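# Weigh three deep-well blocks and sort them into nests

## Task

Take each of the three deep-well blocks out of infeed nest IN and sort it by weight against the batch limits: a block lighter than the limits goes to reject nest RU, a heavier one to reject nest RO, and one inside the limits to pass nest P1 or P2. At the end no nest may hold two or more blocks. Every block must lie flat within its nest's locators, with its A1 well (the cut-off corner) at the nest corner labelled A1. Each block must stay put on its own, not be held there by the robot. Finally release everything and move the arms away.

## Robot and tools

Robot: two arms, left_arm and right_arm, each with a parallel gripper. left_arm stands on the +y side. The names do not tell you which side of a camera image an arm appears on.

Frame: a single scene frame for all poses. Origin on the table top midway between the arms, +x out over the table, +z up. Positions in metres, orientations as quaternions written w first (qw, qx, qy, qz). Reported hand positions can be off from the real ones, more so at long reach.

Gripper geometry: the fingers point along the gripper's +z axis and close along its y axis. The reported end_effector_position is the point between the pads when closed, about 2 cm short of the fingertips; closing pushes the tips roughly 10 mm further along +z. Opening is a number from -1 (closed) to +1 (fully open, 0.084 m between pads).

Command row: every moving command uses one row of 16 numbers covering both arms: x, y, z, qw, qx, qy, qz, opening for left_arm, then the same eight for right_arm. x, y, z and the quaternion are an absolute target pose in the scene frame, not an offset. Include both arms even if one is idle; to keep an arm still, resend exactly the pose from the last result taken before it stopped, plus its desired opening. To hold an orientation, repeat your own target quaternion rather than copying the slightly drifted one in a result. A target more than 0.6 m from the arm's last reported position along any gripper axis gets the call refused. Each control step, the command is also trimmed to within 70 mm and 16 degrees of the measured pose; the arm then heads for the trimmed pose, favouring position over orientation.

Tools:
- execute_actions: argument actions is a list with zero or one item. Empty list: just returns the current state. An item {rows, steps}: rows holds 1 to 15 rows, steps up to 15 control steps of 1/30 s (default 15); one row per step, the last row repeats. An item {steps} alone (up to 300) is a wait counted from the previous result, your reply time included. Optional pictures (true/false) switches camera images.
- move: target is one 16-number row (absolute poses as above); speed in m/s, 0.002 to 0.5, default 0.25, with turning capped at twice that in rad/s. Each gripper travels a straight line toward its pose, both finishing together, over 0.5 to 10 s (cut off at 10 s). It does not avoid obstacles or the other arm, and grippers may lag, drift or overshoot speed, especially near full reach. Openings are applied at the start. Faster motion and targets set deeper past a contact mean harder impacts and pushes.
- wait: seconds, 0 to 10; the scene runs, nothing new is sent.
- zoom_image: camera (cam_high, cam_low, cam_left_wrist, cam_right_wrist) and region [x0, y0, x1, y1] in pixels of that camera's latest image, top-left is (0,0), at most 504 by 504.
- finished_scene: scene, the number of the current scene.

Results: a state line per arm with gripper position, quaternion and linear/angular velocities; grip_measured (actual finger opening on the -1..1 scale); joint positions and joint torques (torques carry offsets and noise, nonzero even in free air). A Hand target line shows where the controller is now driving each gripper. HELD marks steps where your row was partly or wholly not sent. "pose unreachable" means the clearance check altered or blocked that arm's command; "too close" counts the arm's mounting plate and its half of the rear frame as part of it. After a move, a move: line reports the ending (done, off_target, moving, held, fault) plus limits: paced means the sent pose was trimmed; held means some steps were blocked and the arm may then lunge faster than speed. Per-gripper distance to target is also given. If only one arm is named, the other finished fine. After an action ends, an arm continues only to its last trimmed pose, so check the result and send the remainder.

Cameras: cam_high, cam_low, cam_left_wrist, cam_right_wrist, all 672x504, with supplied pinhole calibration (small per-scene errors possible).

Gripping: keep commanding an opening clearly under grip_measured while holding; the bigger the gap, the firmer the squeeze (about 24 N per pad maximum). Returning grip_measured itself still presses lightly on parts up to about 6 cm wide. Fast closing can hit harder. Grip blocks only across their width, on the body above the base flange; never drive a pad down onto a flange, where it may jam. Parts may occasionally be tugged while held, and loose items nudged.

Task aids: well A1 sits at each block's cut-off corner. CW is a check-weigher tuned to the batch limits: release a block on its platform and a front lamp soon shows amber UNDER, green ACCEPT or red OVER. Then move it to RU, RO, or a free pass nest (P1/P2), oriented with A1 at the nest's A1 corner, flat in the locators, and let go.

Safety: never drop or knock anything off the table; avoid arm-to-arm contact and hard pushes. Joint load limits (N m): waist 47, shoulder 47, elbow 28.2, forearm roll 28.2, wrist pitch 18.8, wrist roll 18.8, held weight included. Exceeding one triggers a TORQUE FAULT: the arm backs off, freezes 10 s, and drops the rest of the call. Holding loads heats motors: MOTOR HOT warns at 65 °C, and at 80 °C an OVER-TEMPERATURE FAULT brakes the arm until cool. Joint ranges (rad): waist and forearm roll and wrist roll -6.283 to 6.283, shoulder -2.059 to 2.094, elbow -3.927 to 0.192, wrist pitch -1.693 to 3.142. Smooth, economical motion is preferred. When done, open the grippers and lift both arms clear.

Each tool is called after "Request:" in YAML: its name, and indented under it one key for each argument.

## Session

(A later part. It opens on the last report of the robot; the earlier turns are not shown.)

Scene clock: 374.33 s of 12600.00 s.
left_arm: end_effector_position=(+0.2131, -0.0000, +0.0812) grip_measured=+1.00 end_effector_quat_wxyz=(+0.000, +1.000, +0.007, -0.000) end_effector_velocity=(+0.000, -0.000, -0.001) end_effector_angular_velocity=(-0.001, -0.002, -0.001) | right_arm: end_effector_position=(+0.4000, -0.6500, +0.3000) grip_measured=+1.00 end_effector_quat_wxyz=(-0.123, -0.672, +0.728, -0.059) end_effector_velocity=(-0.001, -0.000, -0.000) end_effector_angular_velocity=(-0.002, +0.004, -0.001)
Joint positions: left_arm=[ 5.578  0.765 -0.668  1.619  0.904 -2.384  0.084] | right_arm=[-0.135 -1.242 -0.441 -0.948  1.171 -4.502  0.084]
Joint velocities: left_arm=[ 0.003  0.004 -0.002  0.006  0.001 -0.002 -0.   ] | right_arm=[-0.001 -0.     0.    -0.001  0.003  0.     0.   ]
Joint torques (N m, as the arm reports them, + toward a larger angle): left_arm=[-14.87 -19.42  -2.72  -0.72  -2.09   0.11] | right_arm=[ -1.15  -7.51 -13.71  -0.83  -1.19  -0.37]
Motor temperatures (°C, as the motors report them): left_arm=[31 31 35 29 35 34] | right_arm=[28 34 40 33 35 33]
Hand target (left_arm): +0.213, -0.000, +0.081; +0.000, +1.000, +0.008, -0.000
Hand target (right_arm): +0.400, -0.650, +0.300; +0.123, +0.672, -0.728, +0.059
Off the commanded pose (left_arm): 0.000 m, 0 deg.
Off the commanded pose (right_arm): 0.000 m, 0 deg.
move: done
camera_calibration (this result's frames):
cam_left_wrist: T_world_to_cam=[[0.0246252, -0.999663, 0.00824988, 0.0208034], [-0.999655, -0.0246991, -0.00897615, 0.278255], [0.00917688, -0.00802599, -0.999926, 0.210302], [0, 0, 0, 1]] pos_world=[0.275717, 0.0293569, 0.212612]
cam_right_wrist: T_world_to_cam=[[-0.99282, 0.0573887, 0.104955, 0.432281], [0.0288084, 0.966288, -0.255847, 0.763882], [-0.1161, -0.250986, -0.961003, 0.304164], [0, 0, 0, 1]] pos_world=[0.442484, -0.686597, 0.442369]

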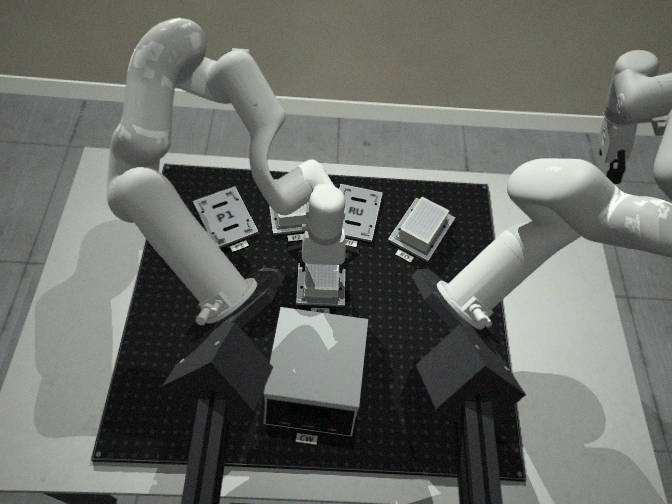

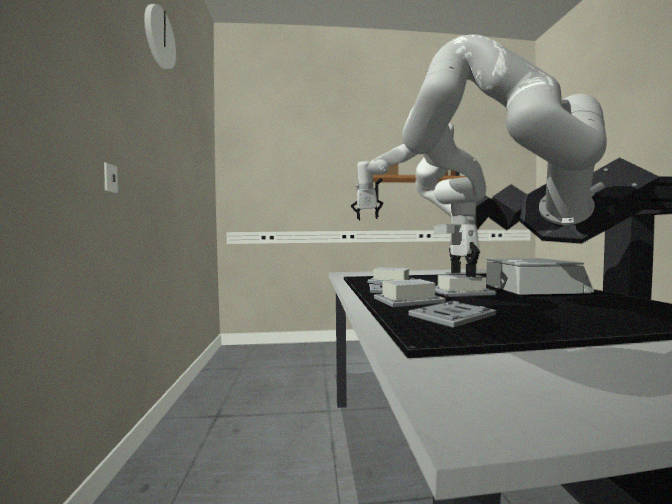

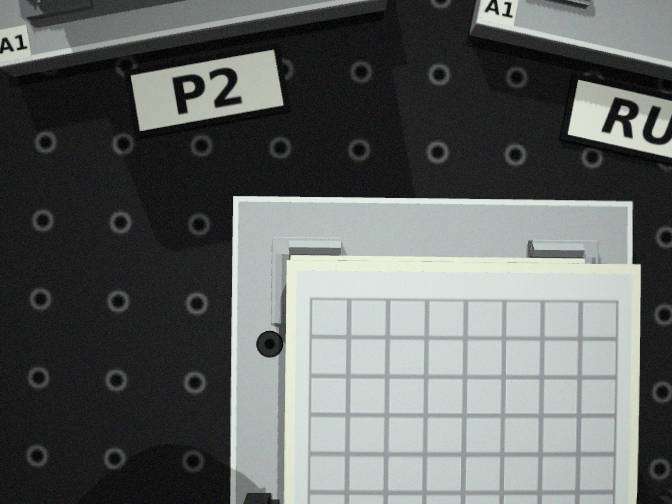

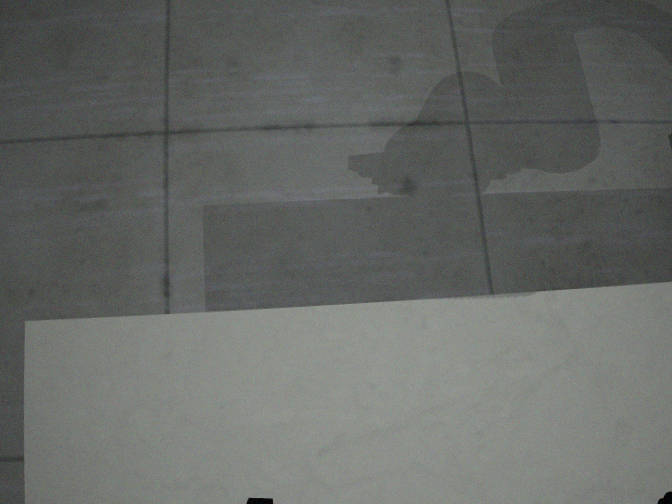

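Request:
execute_actions:
  actions: []

Request:
move:
  target: [0.2128,-0.0001,0.0505,0,1,0.0075,0,1,0.4,-0.65,0.3,0.123,0.672,-0.728,0.059,1]
  speed: 0.015

Request:
move:
  target: [0.2128,-0.0001,0.0505,0,1,0.0075,0,0,0.4,-0.65,0.3,0.123,0.672,-0.728,0.059,1]
  speed: 0.015

Request:
move:
  target: [0.2128,-0.0001,0.168,0,1,0.0075,0,0,0.4,-0.65,0.3,0.123,0.672,-0.728,0.059,1]
  speed: 0.04

Request:
move:
  target: [-0.025,0.002,0.168,0,1,0.0075,0,0,0.4,-0.65,0.3,0.123,0.672,-0.728,0.059,1]
  speed: 0.1

Request:
move:
  target: [-0.025,0.002,0.1395,0,1,0.0075,0,0,0.4,-0.65,0.3,0.123,0.672,-0.728,0.059,1]
  speed: 0.015

Request:
move:
  target: [-0.025,0.002,0.1395,0,1,0.0075,0,1,0.4,-0.65,0.3,0.123,0.672,-0.728,0.059,1]
  speed: 0.015

Request:
wait:
  seconds: 2

Scene clock: 406.53 s of 12600.00 s.
left_arm: end_effector_position=(+0.2131, -0.0000, +0.0810) grip_measured=+1.00 end_effector_quat_wxyz=(+0.000, +1.000, +0.008, -0.000) end_effector_velocity=(+0.000, +0.000, -0.000) end_effector_angular_velocity=(+0.002, -0.002, -0.000) | right_arm: end_effector_position=(+0.4000, -0.6500, +0.3000) grip_measured=+1.00 end_effector_quat_wxyz=(-0.123, -0.672, +0.728, -0.059) end_effector_velocity=(+0.000, -0.000, +0.000) end_effector_angular_velocity=(-0.000, -0.001, +0.000)
Joint positions: left_arm=[ 5.579  0.765 -0.668  1.619  0.904 -2.385  0.084] | right_arm=[-0.135 -1.242 -0.441 -0.948  1.171 -4.502  0.084]
Joint velocities: left_arm=[-0.     0.     0.    -0.     0.002  0.    -0.   ] | right_arm=[-0.001 -0.     0.    -0.    -0.002  0.     0.   ]
Joint torques (N m, as the arm reports them, + toward a larger angle): left_arm=[-15.13 -19.05  -2.69  -0.49  -2.07   0.03] | right_arm=[ -0.26  -8.04 -13.34  -0.97  -1.14  -0.01]
Motor temperatures (°C, as the motors report them): left_arm=[30 31 34 29 35 34] | right_arm=[28 34 40 33 35 33]
Hand target (left_arm): +0.213, -0.000, +0.081; +0.000, +1.000, +0.008, -0.000
Hand target (right_arm): +0.400, -0.650, +0.300; +0.123, +0.672, -0.728, +0.059
Off the commanded pose (left_arm): 0.000 m, 0 deg.
Off the commanded pose (right_arm): 0.000 m, 0 deg.
Steps of this call (steps 1 to 90: nothing new was sent; then 29.20 s passed at rest). Readings (end_effector_position):
1: left_arm (+0.2131, -0.0000, +0.0811) | right_arm (+0.4000, -0.6500, +0.3000)
2: left_arm (+0.2131, -0.0001, +0.0811) | right_arm (+0.4000, -0.6500, +0.3000)
4: left_arm (+0.2131, -0.0001, +0.0811) | right_arm (+0.4000, -0.6500, +0.3000)
8: left_arm (+0.2131, -0.0001, +0.0810) | right_arm (+0.4000, -0.6500, +0.3000)
90: the state above
camera_calibration (this result's frames):
cam_left_wrist: T_world_to_cam=[[0.0246317, -0.999662, 0.00826673, 0.0207984], [-0.999654, -0.024706, -0.00900583, 0.278264], [0.00920703, -0.00804205, -0.999925, 0.210146], [0, 0, 0, 1]] pos_world=[0.27572, 0.0293561, 0.212464]
cam_right_wrist: T_world_to_cam=[[-0.99282, 0.0573888, 0.104955, 0.432281], [0.0288085, 0.966288, -0.255847, 0.763882], [-0.1161, -0.250986, -0.961003, 0.304164], [0, 0, 0, 1]] pos_world=[0.442484, -0.686597, 0.442369]

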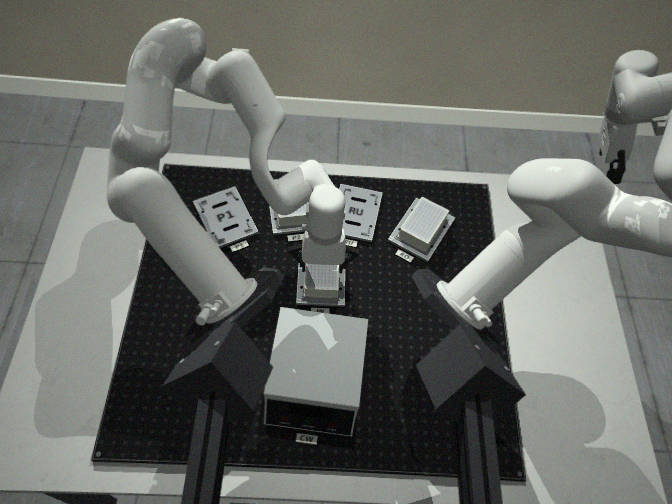

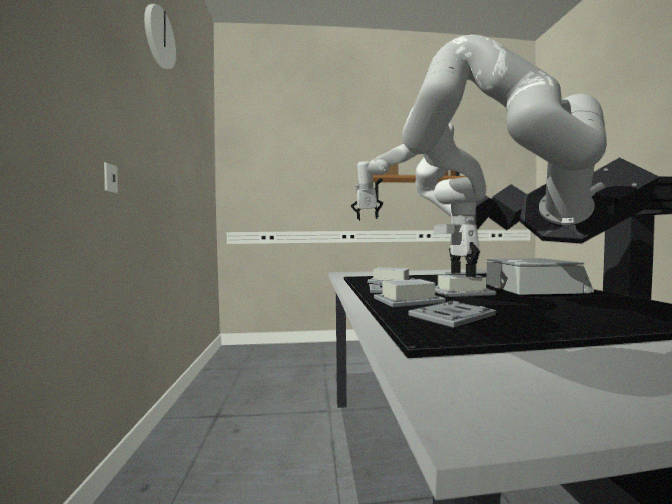

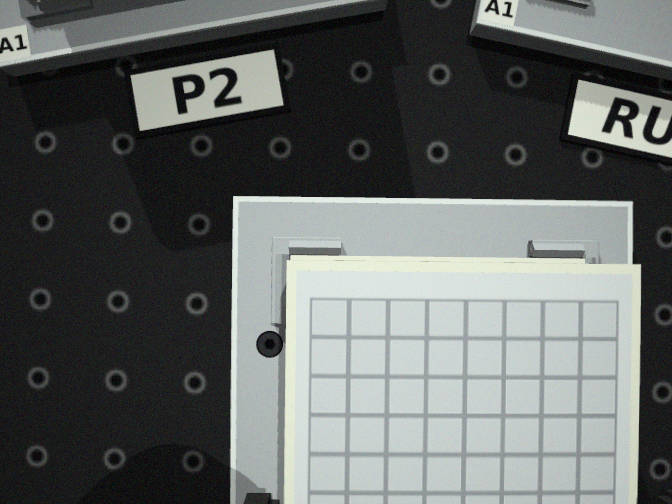

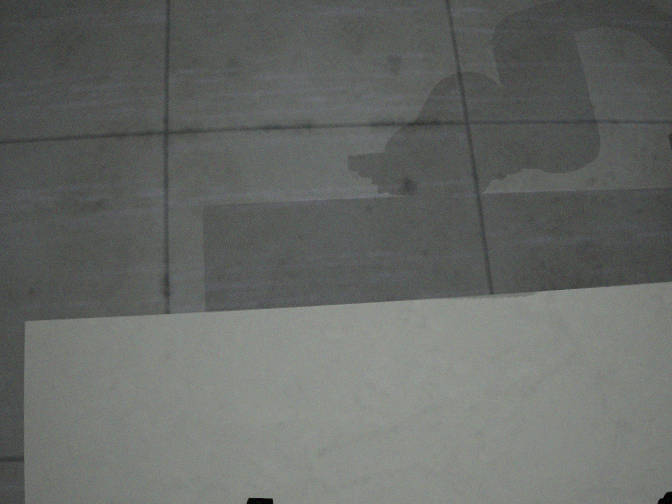

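Scene clock: 408.87 s of 12600.00 s.
left_arm: end_effector_position=(+0.2128, -0.0002, +0.0507) grip_measured=+1.00 end_effector_quat_wxyz=(+0.000, +1.000, +0.008, -0.000) end_effector_velocity=(+0.000, -0.001, -0.001) end_effector_angular_velocity=(-0.002, -0.001, -0.001) | right_arm: end_effector_position=(+0.4000, -0.6500, +0.3000) grip_measured=+1.00 end_effector_quat_wxyz=(-0.123, -0.672, +0.728, -0.059) end_effector_velocity=(+0.001, +0.000, +0.000) end_effector_angular_velocity=(+0.000, -0.002, +0.003)
Joint positions: left_arm=[ 5.662  0.84  -0.716  1.722  0.916 -2.417  0.084] | right_arm=[-0.135 -1.242 -0.441 -0.948  1.171 -4.502  0.084]
Joint velocities: left_arm=[ 0.003  0.004 -0.003  0.005 -0.    -0.002 -0.   ] | right_arm=[ 0.002 -0.     0.    -0.001 -0.001 -0.001  0.   ]
Joint torques (N m, as the arm reports them, + toward a larger angle): left_arm=[-15.5  -19.1   -1.06  -0.46  -2.14  -0.06] | right_arm=[ -0.72  -7.92 -13.68  -1.18  -1.1   -0.09]
Motor temperatures (°C, as the motors report them): left_arm=[30 31 34 29 35 34] | right_arm=[28 34 40 33 35 33]
Hand target (left_arm): +0.213, -0.000, +0.051; +0.000, +1.000, +0.008, -0.000
Hand target (right_arm): +0.400, -0.650, +0.300; +0.123, +0.672, -0.728, +0.059
Off the commanded pose (left_arm): 0.000 m, 0 deg.
Off the commanded pose (right_arm): 0.000 m, 0 deg.
move: done
camera_calibration (this result's frames):
cam_left_wrist: T_world_to_cam=[[0.0246487, -0.999661, 0.00834982, 0.0209054], [-0.999654, -0.0247231, -0.00892546, 0.277676], [0.00912887, -0.00812694, -0.999925, 0.179846], [0, 0, 0, 1]] pos_world=[0.275423, 0.0292249, 0.182136]
cam_right_wrist: T_world_to_cam=[[-0.99282, 0.0573888, 0.104955, 0.432281], [0.0288085, 0.966288, -0.255847, 0.763882], [-0.1161, -0.250986, -0.961003, 0.304164], [0, 0, 0, 1]] pos_world=[0.442484, -0.686597, 0.442369]

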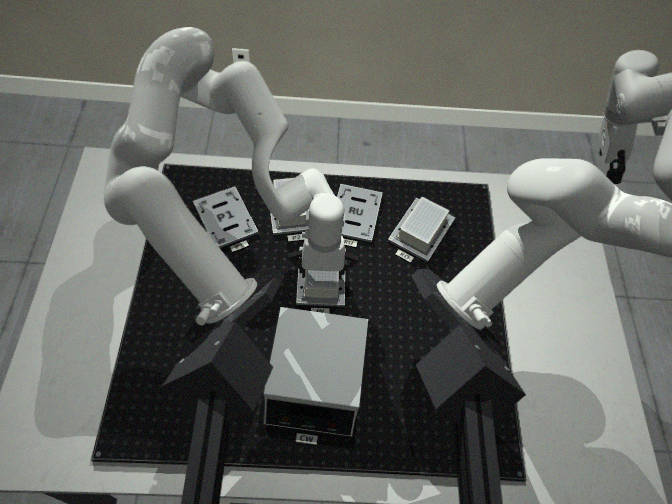

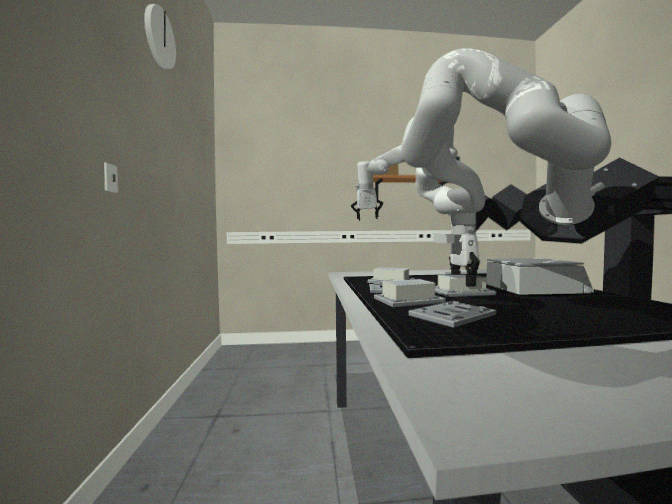

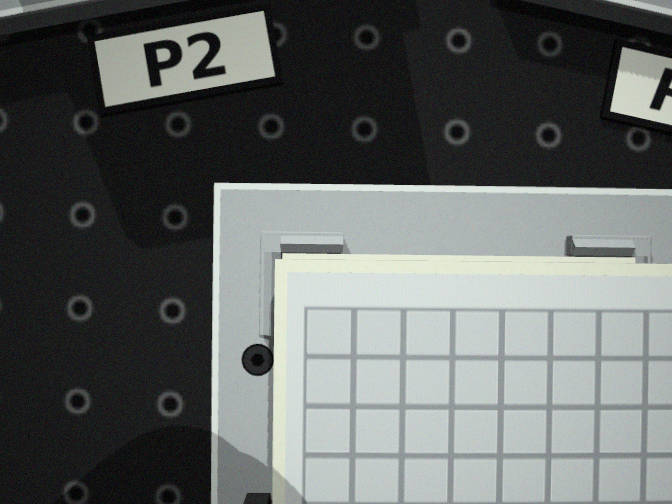

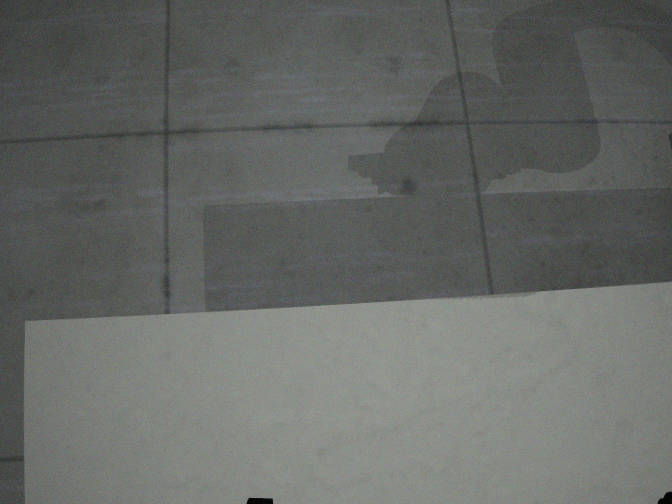

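Scene clock: 409.57 s of 12600.00 s.
left_arm: end_effector_position=(+0.2128, -0.0002, +0.0507) grip_measured=+0.96 end_effector_quat_wxyz=(+0.000, +1.000, +0.007, +0.000) end_effector_velocity=(-0.000, -0.000, -0.000) end_effector_angular_velocity=(-0.001, +0.002, +0.001) | right_arm: end_effector_position=(+0.4000, -0.6500, +0.3000) grip_measured=+1.00 end_effector_quat_wxyz=(-0.123, -0.672, +0.728, -0.059) end_effector_velocity=(-0.000, -0.000, -0.000) end_effector_angular_velocity=(+0.000, +0.000, +0.001)
Joint positions: left_arm=[ 5.662  0.841 -0.716  1.723  0.916 -2.417  0.083] | right_arm=[-0.135 -1.242 -0.441 -0.948  1.171 -4.502  0.084]
Joint velocities: left_arm=[ 0.001  0.    -0.    -0.    -0.002 -0.     0.   ] | right_arm=[-0.     0.     0.     0.    -0.    -0.001  0.   ]
Joint torques (N m, as the arm reports them, + toward a larger angle): left_arm=[-13.23 -17.01  -1.84  -0.49  -1.32  -0.05] | right_arm=[ -0.45  -7.79 -13.52  -0.97  -1.1   -0.23]
Motor temperatures (°C, as the motors report them): left_arm=[30 31 34 29 35 34] | right_arm=[28 34 40 33 35 33]
Hand target (left_arm): +0.213, -0.000, +0.051; +0.000, +1.000, +0.007, -0.000
Hand target (right_arm): +0.400, -0.650, +0.300; +0.123, +0.672, -0.728, +0.059
Off the commanded pose (left_arm): 0.000 m, 0 deg.
Off the commanded pose (right_arm): 0.000 m, 0 deg.
move: done
camera_calibration (this result's frames):
cam_left_wrist: T_world_to_cam=[[0.0245004, -0.999662, 0.00864043, 0.0208822], [-0.999657, -0.0245788, -0.00909358, 0.277694], [0.00930288, -0.00841466, -0.999921, 0.17976], [0, 0, 0, 1]] pos_world=[0.275414, 0.0292131, 0.182091]
cam_right_wrist: T_world_to_cam=[[-0.99282, 0.0573886, 0.104955, 0.432281], [0.0288084, 0.966288, -0.255846, 0.763882], [-0.1161, -0.250986, -0.961003, 0.304164], [0, 0, 0, 1]] pos_world=[0.442484, -0.686597, 0.442369]

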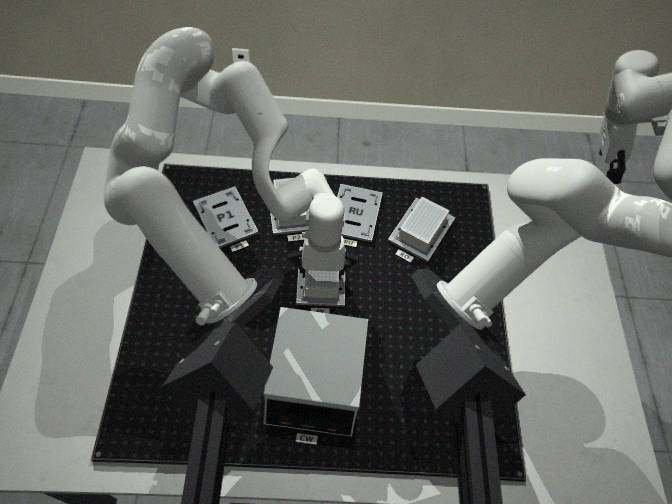

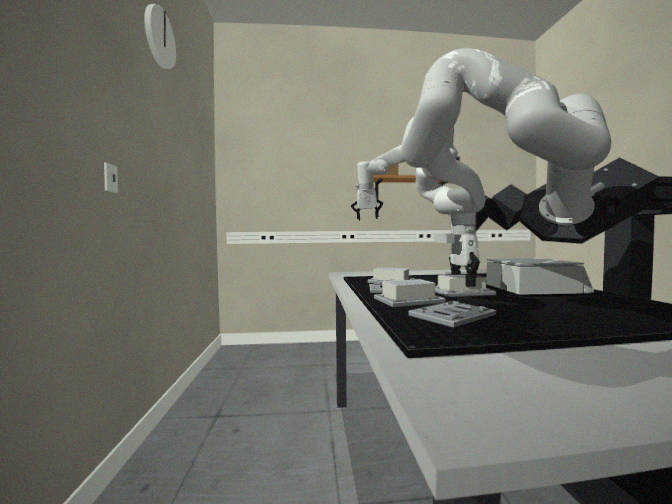

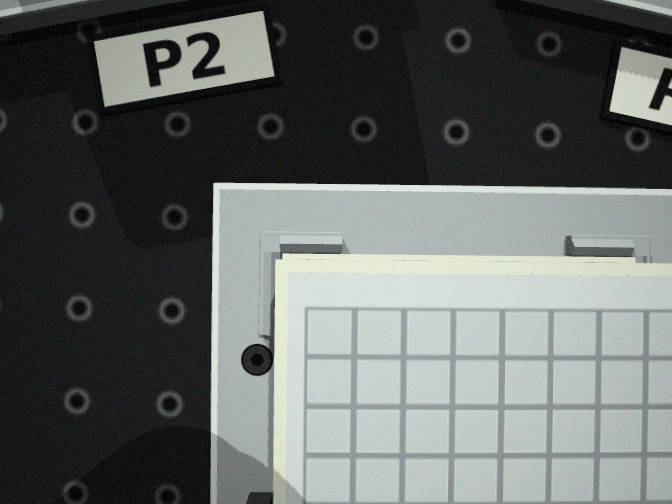

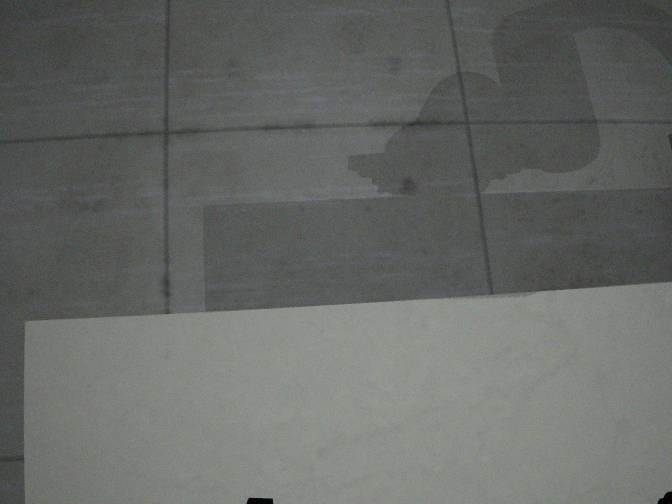

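Scene clock: 412.90 s of 12600.00 s.
left_arm: end_effector_position=(+0.2128, +0.0003, +0.1676) grip_measured=+0.96 end_effector_quat_wxyz=(-0.000, +1.000, +0.007, +0.000) end_effector_velocity=(+0.000, +0.000, +0.001) end_effector_angular_velocity=(+0.001, -0.000, +0.000) | right_arm: end_effector_position=(+0.4000, -0.6500, +0.3000) grip_measured=+1.00 end_effector_quat_wxyz=(-0.123, -0.672, +0.728, -0.059) end_effector_velocity=(+0.000, +0.000, -0.000) end_effector_angular_velocity=(+0.001, -0.001, -0.001)
Joint positions: left_arm=[ 5.331  0.55  -0.569  1.28   0.91  -2.237  0.083] | right_arm=[-0.135 -1.242 -0.441 -0.948  1.171 -4.502  0.084]
Joint velocities: left_arm=[-0.004 -0.004  0.001 -0.007  0.002  0.004  0.   ] | right_arm=[-0.    -0.     0.     0.001 -0.001  0.001  0.   ]
Joint torques (N m, as the arm reports them, + toward a larger angle): left_arm=[-14.47 -18.69  -8.78  -0.7   -2.21   0.04] | right_arm=[ -0.59  -7.59 -13.65  -0.97  -1.33  -0.36]
Motor temperatures (°C, as the motors report them): left_arm=[30 31 34 29 35 34] | right_arm=[28 34 40 33 35 33]
Hand target (left_arm): +0.213, +0.000, +0.168; -0.000, +1.000, +0.008, +0.000
Hand target (right_arm): +0.400, -0.650, +0.300; +0.123, +0.672, -0.728, +0.059
Off the commanded pose (left_arm): 0.001 m, 0 deg.
Off the commanded pose (right_arm): 0.000 m, 0 deg.
move: done
camera_calibration (this result's frames):
cam_left_wrist: T_world_to_cam=[[0.0246214, -0.99967, 0.00727185, 0.0205656], [-0.999649, -0.0246908, -0.00962251, 0.27885], [0.00979888, -0.00703237, -0.999927, 0.296584], [0, 0, 0, 1]] pos_world=[0.27534, 0.0295296, 0.299096]
cam_right_wrist: T_world_to_cam=[[-0.99282, 0.0573886, 0.104955, 0.43228], [0.0288083, 0.966288, -0.255847, 0.763882], [-0.1161, -0.250986, -0.961003, 0.304164], [0, 0, 0, 1]] pos_world=[0.442484, -0.686597, 0.442369]

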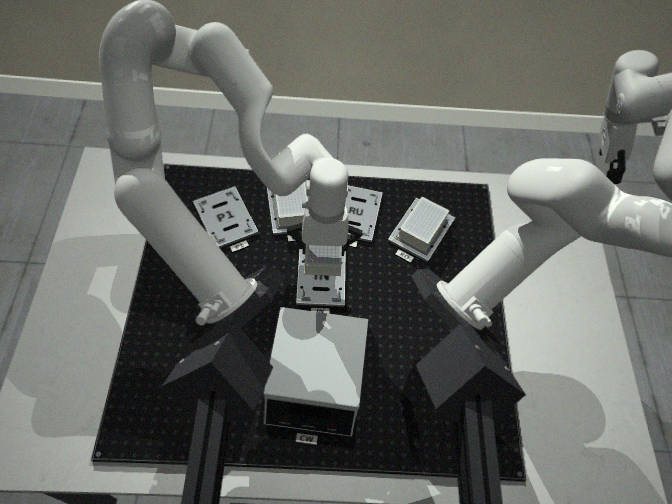

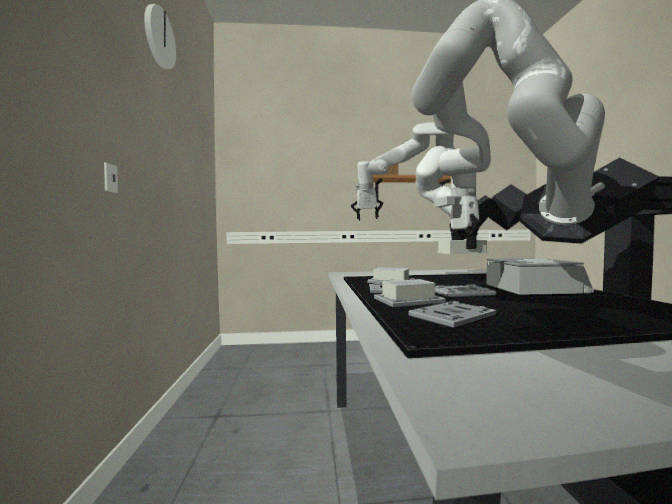

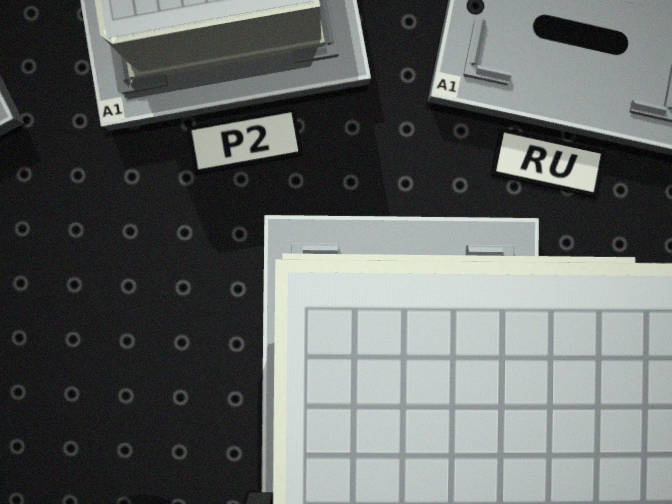

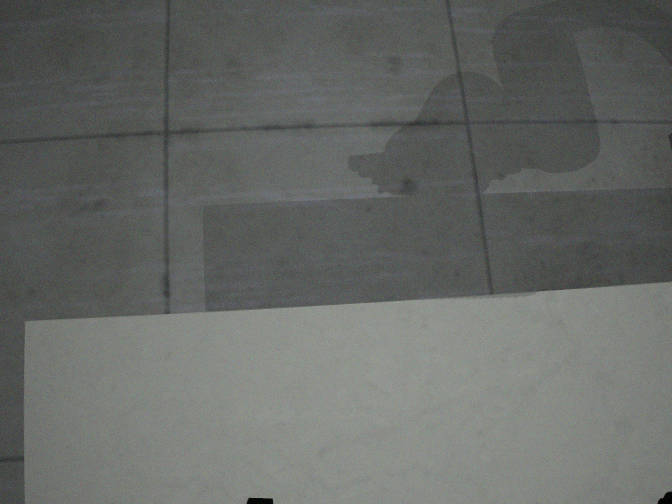

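Scene clock: 415.80 s of 12600.00 s.
left_arm: end_effector_position=(-0.0243, +0.0028, +0.1674) grip_measured=+0.96 end_effector_quat_wxyz=(+0.000, +1.000, +0.008, +0.000) end_effector_velocity=(-0.002, +0.000, +0.000) end_effector_angular_velocity=(+0.003, -0.001, -0.002) | right_arm: end_effector_position=(+0.4000, -0.6500, +0.3000) grip_measured=+1.00 end_effector_quat_wxyz=(-0.123, -0.672, +0.728, -0.059) end_effector_velocity=(+0.000, +0.000, +0.000) end_effector_angular_velocity=(+0.001, -0.000, -0.000)
Joint positions: left_arm=[ 4.626  1.039 -0.622  0.901  0.591 -2.678  0.083] | right_arm=[-0.135 -1.242 -0.441 -0.948  1.171 -4.502  0.084]
Joint velocities: left_arm=[-0.011  0.003 -0.003 -0.018 -0.002  0.009  0.   ] | right_arm=[-0.    -0.    -0.     0.002 -0.001 -0.001 -0.   ]
Joint torques (N m, as the arm reports them, + toward a larger angle): left_arm=[ -8.12 -26.66 -12.35  -0.65  -2.29   0.16] | right_arm=[ -0.86  -7.79 -13.62  -1.52  -0.81  -0.18]
Motor temperatures (°C, as the motors report them): left_arm=[30 31 34 29 35 34] | right_arm=[28 34 40 33 35 33]
Hand target (left_arm): -0.024, +0.003, +0.167; -0.000, +1.000, +0.008, +0.000
Hand target (right_arm): +0.400, -0.650, +0.300; +0.123, +0.672, -0.728, +0.059
Off the commanded pose (left_arm): 0.001 m, 0 deg.
Off the commanded pose (right_arm): 0.000 m, 0 deg.
move: done
camera_calibration (this result's frames):
cam_left_wrist: T_world_to_cam=[[0.0250655, -0.999652, 0.00820948, 0.0287606], [-0.999641, -0.025141, -0.00922066, 0.0418515], [0.00942384, -0.00797541, -0.999924, 0.298676], [0, 0, 0, 1]] pos_world=[0.0383009, 0.0321849, 0.298803]
cam_right_wrist: T_world_to_cam=[[-0.99282, 0.0573889, 0.104955, 0.432281], [0.0288086, 0.966288, -0.255847, 0.763882], [-0.1161, -0.250986, -0.961003, 0.304164], [0, 0, 0, 1]] pos_world=[0.442484, -0.686597, 0.442369]

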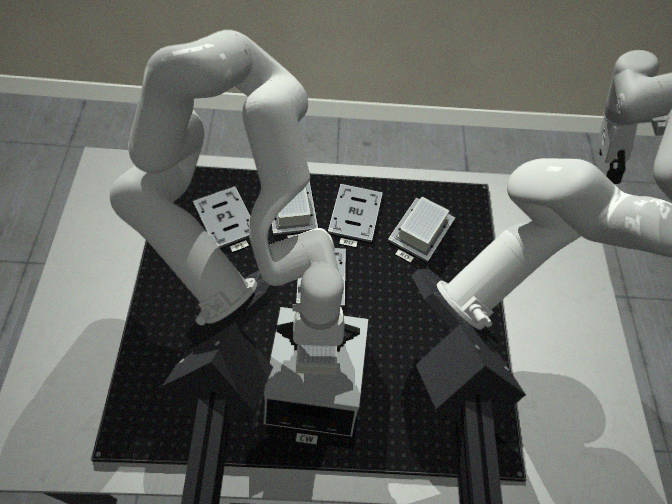

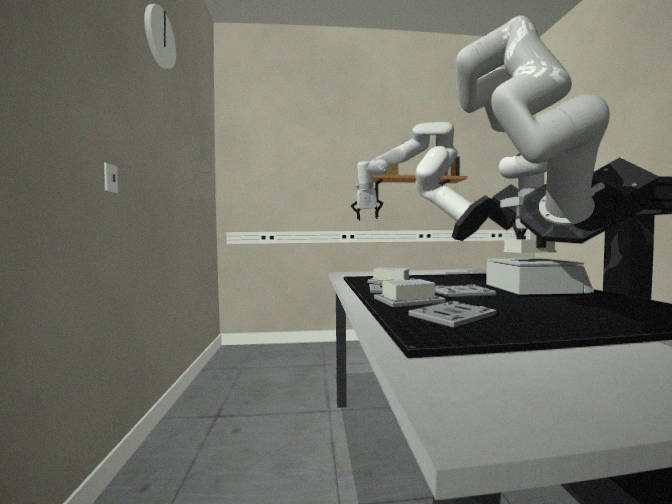

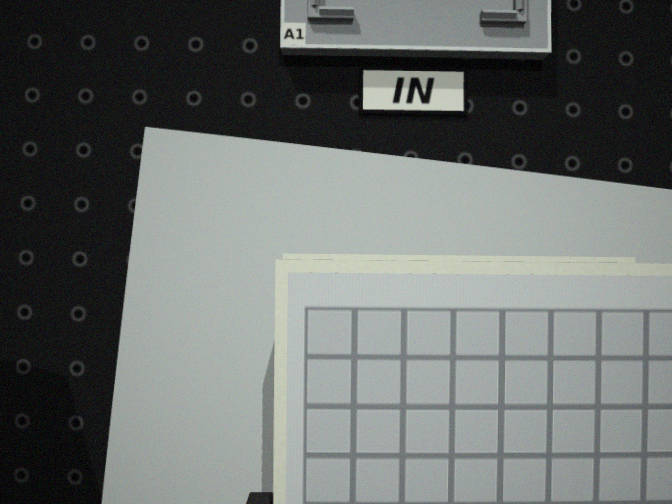

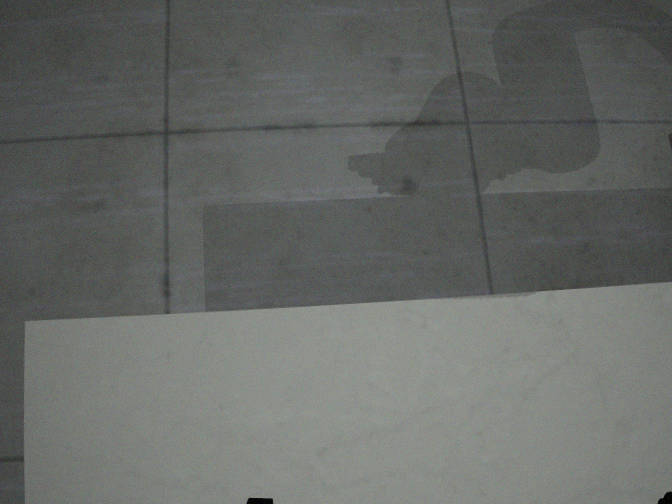

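Scene clock: 417.93 s of 12600.00 s.
left_arm: end_effector_position=(-0.0250, +0.0020, +0.1397) grip_measured=+0.96 end_effector_quat_wxyz=(+0.000, +1.000, +0.007, -0.000) end_effector_velocity=(+0.000, -0.000, -0.002) end_effector_angular_velocity=(-0.002, -0.001, -0.000) | right_arm: end_effector_position=(+0.4000, -0.6500, +0.3000) grip_measured=+1.00 end_effector_quat_wxyz=(-0.123, -0.672, +0.728, -0.059) end_effector_velocity=(-0.000, -0.000, -0.000) end_effector_angular_velocity=(-0.001, +0.001, -0.001)
Joint positions: left_arm=[ 4.713  1.13  -0.659  1.076  0.593 -2.793  0.083] | right_arm=[-0.135 -1.242 -0.441 -0.948  1.171 -4.502  0.084]
Joint velocities: left_arm=[ 0.005  0.005 -0.003  0.013  0.001 -0.009 -0.   ] | right_arm=[-0.002  0.     0.     0.    -0.    -0.    -0.   ]
Joint torques (N m, as the arm reports them, + toward a larger angle): left_arm=[ -8.69 -27.31 -10.72  -0.38  -2.3    0.04] | right_arm=[ -0.78  -8.07 -13.36  -1.46  -1.17  -0.12]
Motor temperatures (°C, as the motors report them): left_arm=[30 31 34 29 35 34] | right_arm=[28 34 40 33 35 33]
Hand target (left_arm): -0.025, +0.002, +0.140; +0.000, +1.000, +0.007, -0.000
Hand target (right_arm): +0.400, -0.650, +0.300; +0.123, +0.672, -0.728, +0.059
Off the commanded pose (left_arm): 0.000 m, 0 deg.
Off the commanded pose (right_arm): 0.000 m, 0 deg.
move: done
camera_calibration (this result's frames):
cam_left_wrist: T_world_to_cam=[[0.024505, -0.999666, 0.00823399, 0.0282192], [-0.999659, -0.0245778, -0.00885133, 0.040771], [0.00905075, -0.00801427, -0.999927, 0.271035], [0, 0, 0, 1]] pos_world=[0.0376125, 0.031384, 0.271144]
cam_right_wrist: T_world_to_cam=[[-0.99282, 0.057389, 0.104955, 0.432281], [0.0288087, 0.966288, -0.255847, 0.763882], [-0.1161, -0.250986, -0.961003, 0.304164], [0, 0, 0, 1]] pos_world=[0.442484, -0.686597, 0.442369]

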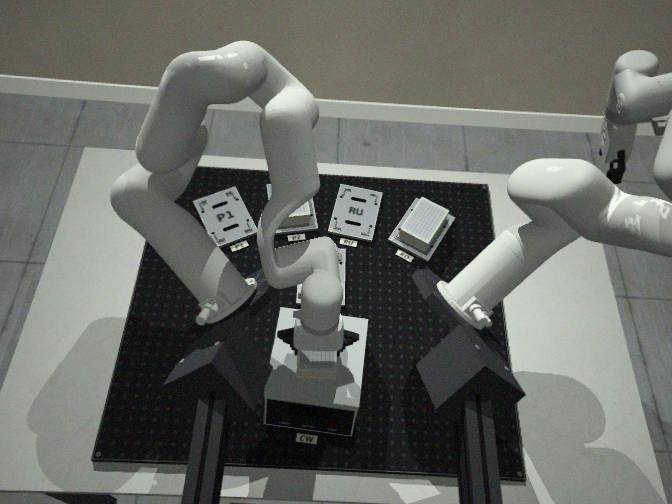

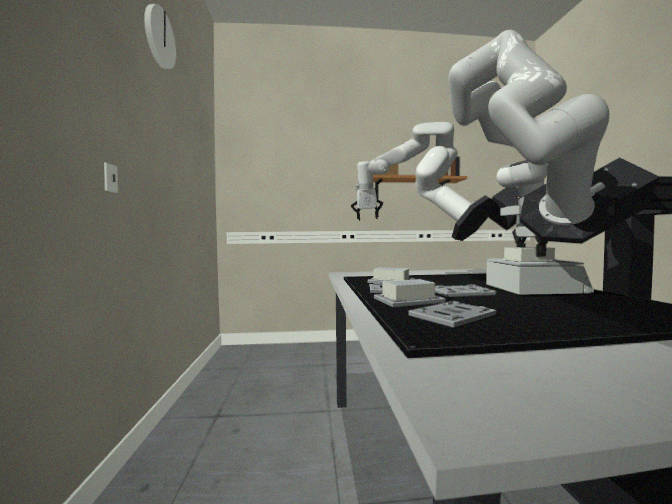

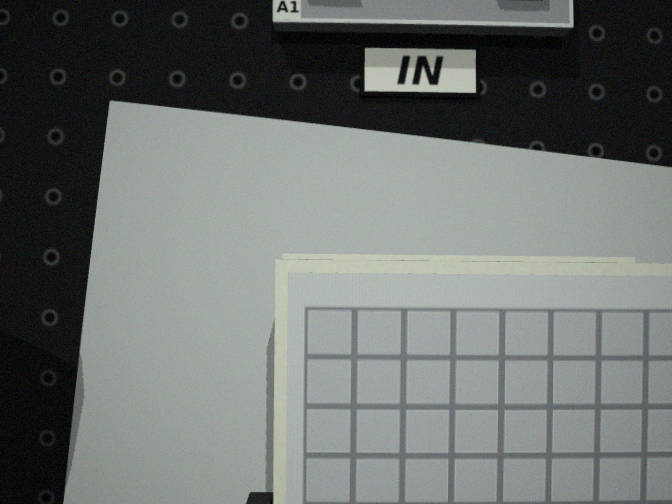

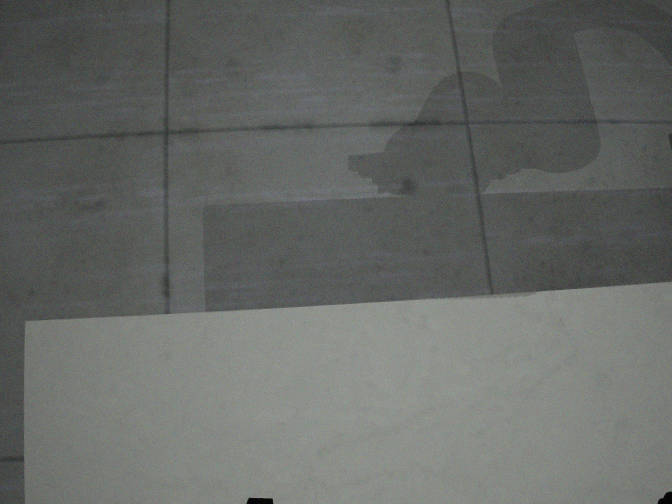

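Scene clock: 418.63 s of 12600.00 s.
left_arm: end_effector_position=(-0.0250, +0.0020, +0.1395) grip_measured=+1.00 end_effector_quat_wxyz=(+0.000, +1.000, +0.008, -0.000) end_effector_velocity=(-0.000, +0.000, -0.000) end_effector_angular_velocity=(-0.001, -0.001, -0.001) | right_arm: end_effector_position=(+0.4000, -0.6500, +0.3000) grip_measured=+1.00 end_effector_quat_wxyz=(-0.123, -0.672, +0.728, -0.059) end_effector_velocity=(+0.000, -0.000, -0.000) end_effector_angular_velocity=(-0.001, -0.000, -0.000)
Joint positions: left_arm=[ 4.714  1.13  -0.66   1.077  0.593 -2.794  0.084] | right_arm=[-0.135 -1.242 -0.441 -0.948  1.171 -4.502  0.084]
Joint velocities: left_arm=[-0.001  0.     0.     0.    -0.    -0.     0.   ] | right_arm=[-0.001  0.     0.    -0.001 -0.001  0.001 -0.   ]
Joint torques (N m, as the arm reports them, + toward a larger angle): left_arm=[ -8.62 -26.63 -10.35  -0.55  -2.14  -0.01] | right_arm=[ -0.9   -8.3  -13.81  -1.18  -1.06  -0.33]
Motor temperatures (°C, as the motors report them): left_arm=[30 31 34 29 35 34] | right_arm=[28 34 40 33 35 33]
Hand target (left_arm): -0.025, +0.002, +0.140; +0.000, +1.000, +0.007, -0.000
Hand target (right_arm): +0.400, -0.650, +0.300; +0.123, +0.672, -0.728, +0.059
Off the commanded pose (left_arm): 0.000 m, 0 deg.
Off the commanded pose (right_arm): 0.000 m, 0 deg.
move: done
camera_calibration (this result's frames):
cam_left_wrist: T_world_to_cam=[[0.0246482, -0.999662, 0.00823509, 0.0281978], [-0.999653, -0.0247225, -0.0090464, 0.0408286], [0.00924693, -0.00800926, -0.999925, 0.27085], [0, 0, 0, 1]] pos_world=[0.0376149, 0.031367, 0.270967]
cam_right_wrist: T_world_to_cam=[[-0.99282, 0.0573887, 0.104955, 0.432281], [0.0288085, 0.966288, -0.255847, 0.763882], [-0.1161, -0.250986, -0.961003, 0.304164], [0, 0, 0, 1]] pos_world=[0.442484, -0.686597, 0.442369]

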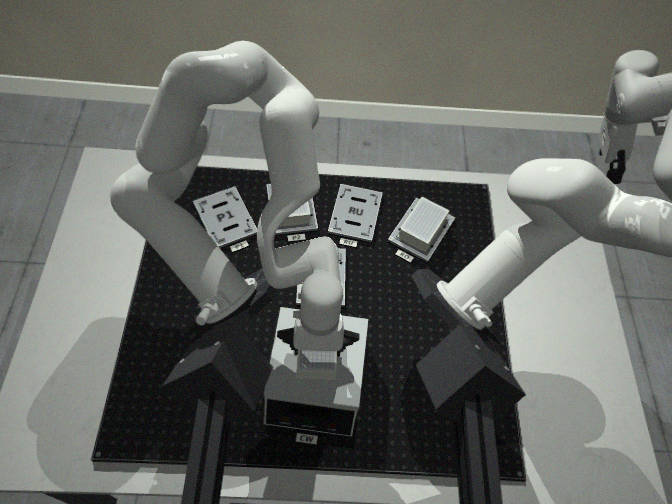

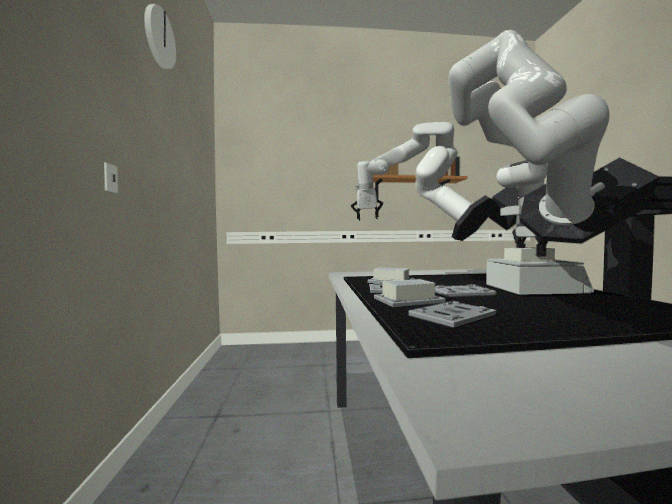

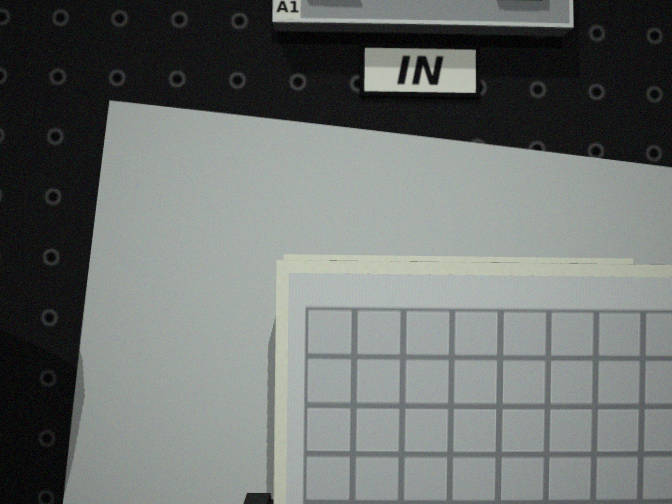

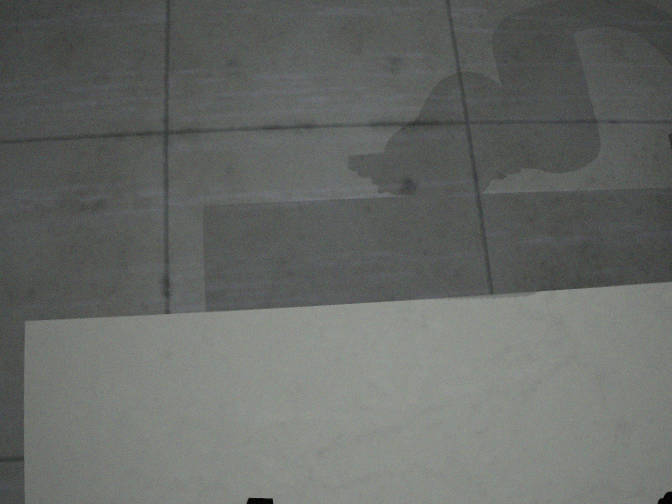

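Scene clock: 420.63 s of 12600.00 s.
left_arm: end_effector_position=(-0.0250, +0.0020, +0.1395) grip_measured=+1.00 end_effector_quat_wxyz=(+0.000, +1.000, +0.007, -0.000) end_effector_velocity=(-0.000, +0.000, -0.000) end_effector_angular_velocity=(-0.000, -0.000, +0.000) | right_arm: end_effector_position=(+0.4000, -0.6500, +0.3000) grip_measured=+1.00 end_effector_quat_wxyz=(-0.123, -0.672, +0.728, -0.059) end_effector_velocity=(-0.001, -0.000, -0.000) end_effector_angular_velocity=(-0.001, +0.001, -0.003)
Joint positions: left_arm=[ 4.714  1.131 -0.66   1.077  0.593 -2.794  0.084] | right_arm=[-0.135 -1.242 -0.441 -0.948  1.171 -4.502  0.084]
Joint velocities: left_arm=[ 0.     0.    -0.     0.001 -0.    -0.001  0.   ] | right_arm=[-0.003  0.    -0.     0.001 -0.     0.001 -0.   ]
Joint torques (N m, as the arm reports them, + toward a larger angle): left_arm=[ -8.69 -26.33 -10.47  -0.6   -2.06   0.04] | right_arm=[ -0.94  -7.75 -13.81  -0.49  -1.1   -0.56]
Motor temperatures (°C, as the motors report them): left_arm=[30 31 34 29 35 34] | right_arm=[28 34 40 33 35 33]
Hand target (left_arm): -0.025, +0.002, +0.140; +0.000, +1.000, +0.007, -0.000
Hand target (right_arm): +0.400, -0.650, +0.300; +0.123, +0.672, -0.728, +0.059
Off the commanded pose (left_arm): 0.000 m, 0 deg.
Off the commanded pose (right_arm): 0.000 m, 0 deg.
Steps of this call (steps 1 to 60: nothing new was sent). Readings (end_effector_position):
1: left_arm (-0.0250, +0.0020, +0.1395) | right_arm (+0.4000, -0.6500, +0.3000)
2: left_arm (-0.0250, +0.0020, +0.1395) | right_arm (+0.4000, -0.6500, +0.3000)
4: left_arm (-0.0250, +0.0020, +0.1395) | right_arm (+0.4000, -0.6500, +0.3000)
8: left_arm (-0.0250, +0.0020, +0.1395) | right_arm (+0.4000, -0.6500, +0.3000)
60: the state above
camera_calibration (this result's frames):
cam_left_wrist: T_world_to_cam=[[0.024627, -0.999663, 0.00817002, 0.028236], [-0.999654, -0.0247009, -0.00907656, 0.040835], [0.00927531, -0.00794367, -0.999925, 0.270826], [0, 0, 0, 1]] pos_world=[0.0376135, 0.0313865, 0.270945]
cam_right_wrist: T_world_to_cam=[[-0.99282, 0.0573887, 0.104955, 0.432281], [0.0288084, 0.966288, -0.255847, 0.763882], [-0.1161, -0.250986, -0.961003, 0.304164], [0, 0, 0, 1]] pos_world=[0.442484, -0.686597, 0.442369]

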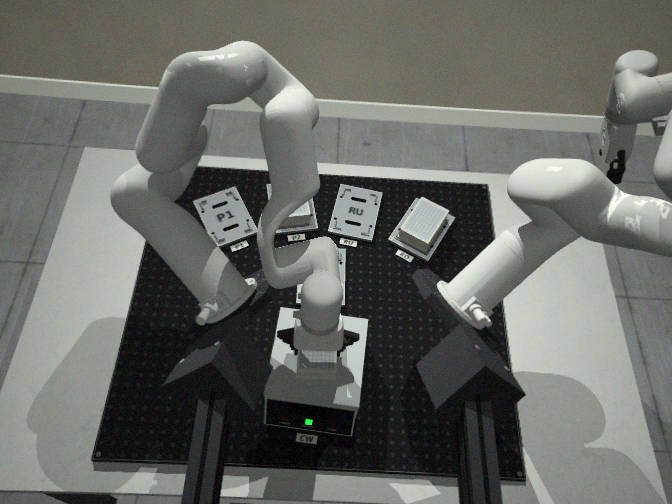

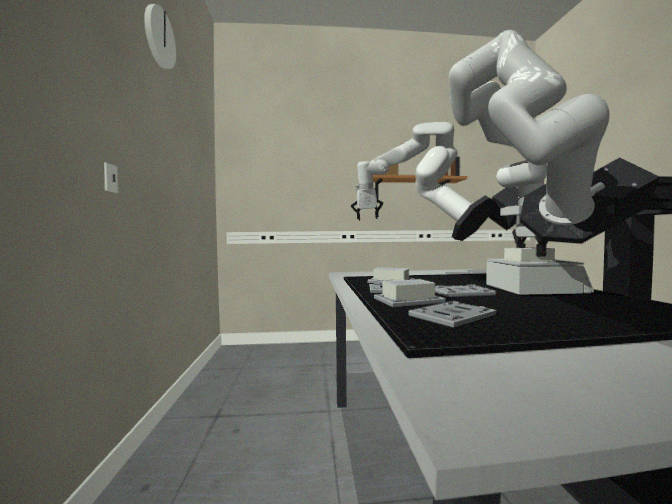

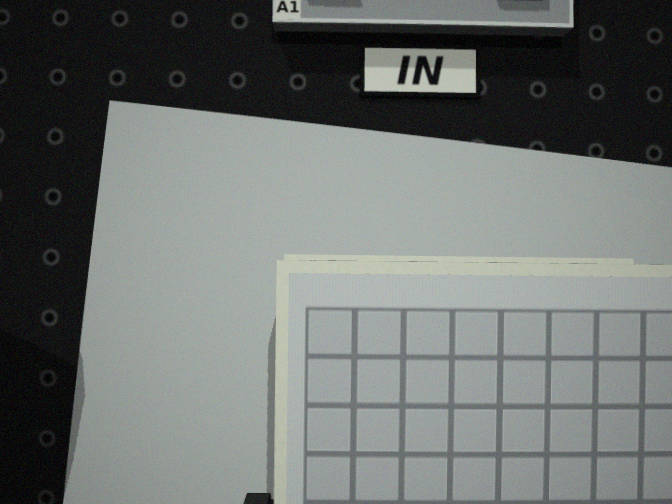

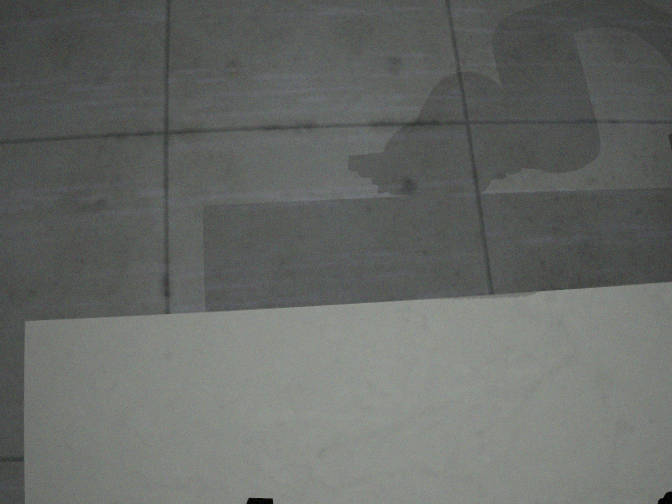

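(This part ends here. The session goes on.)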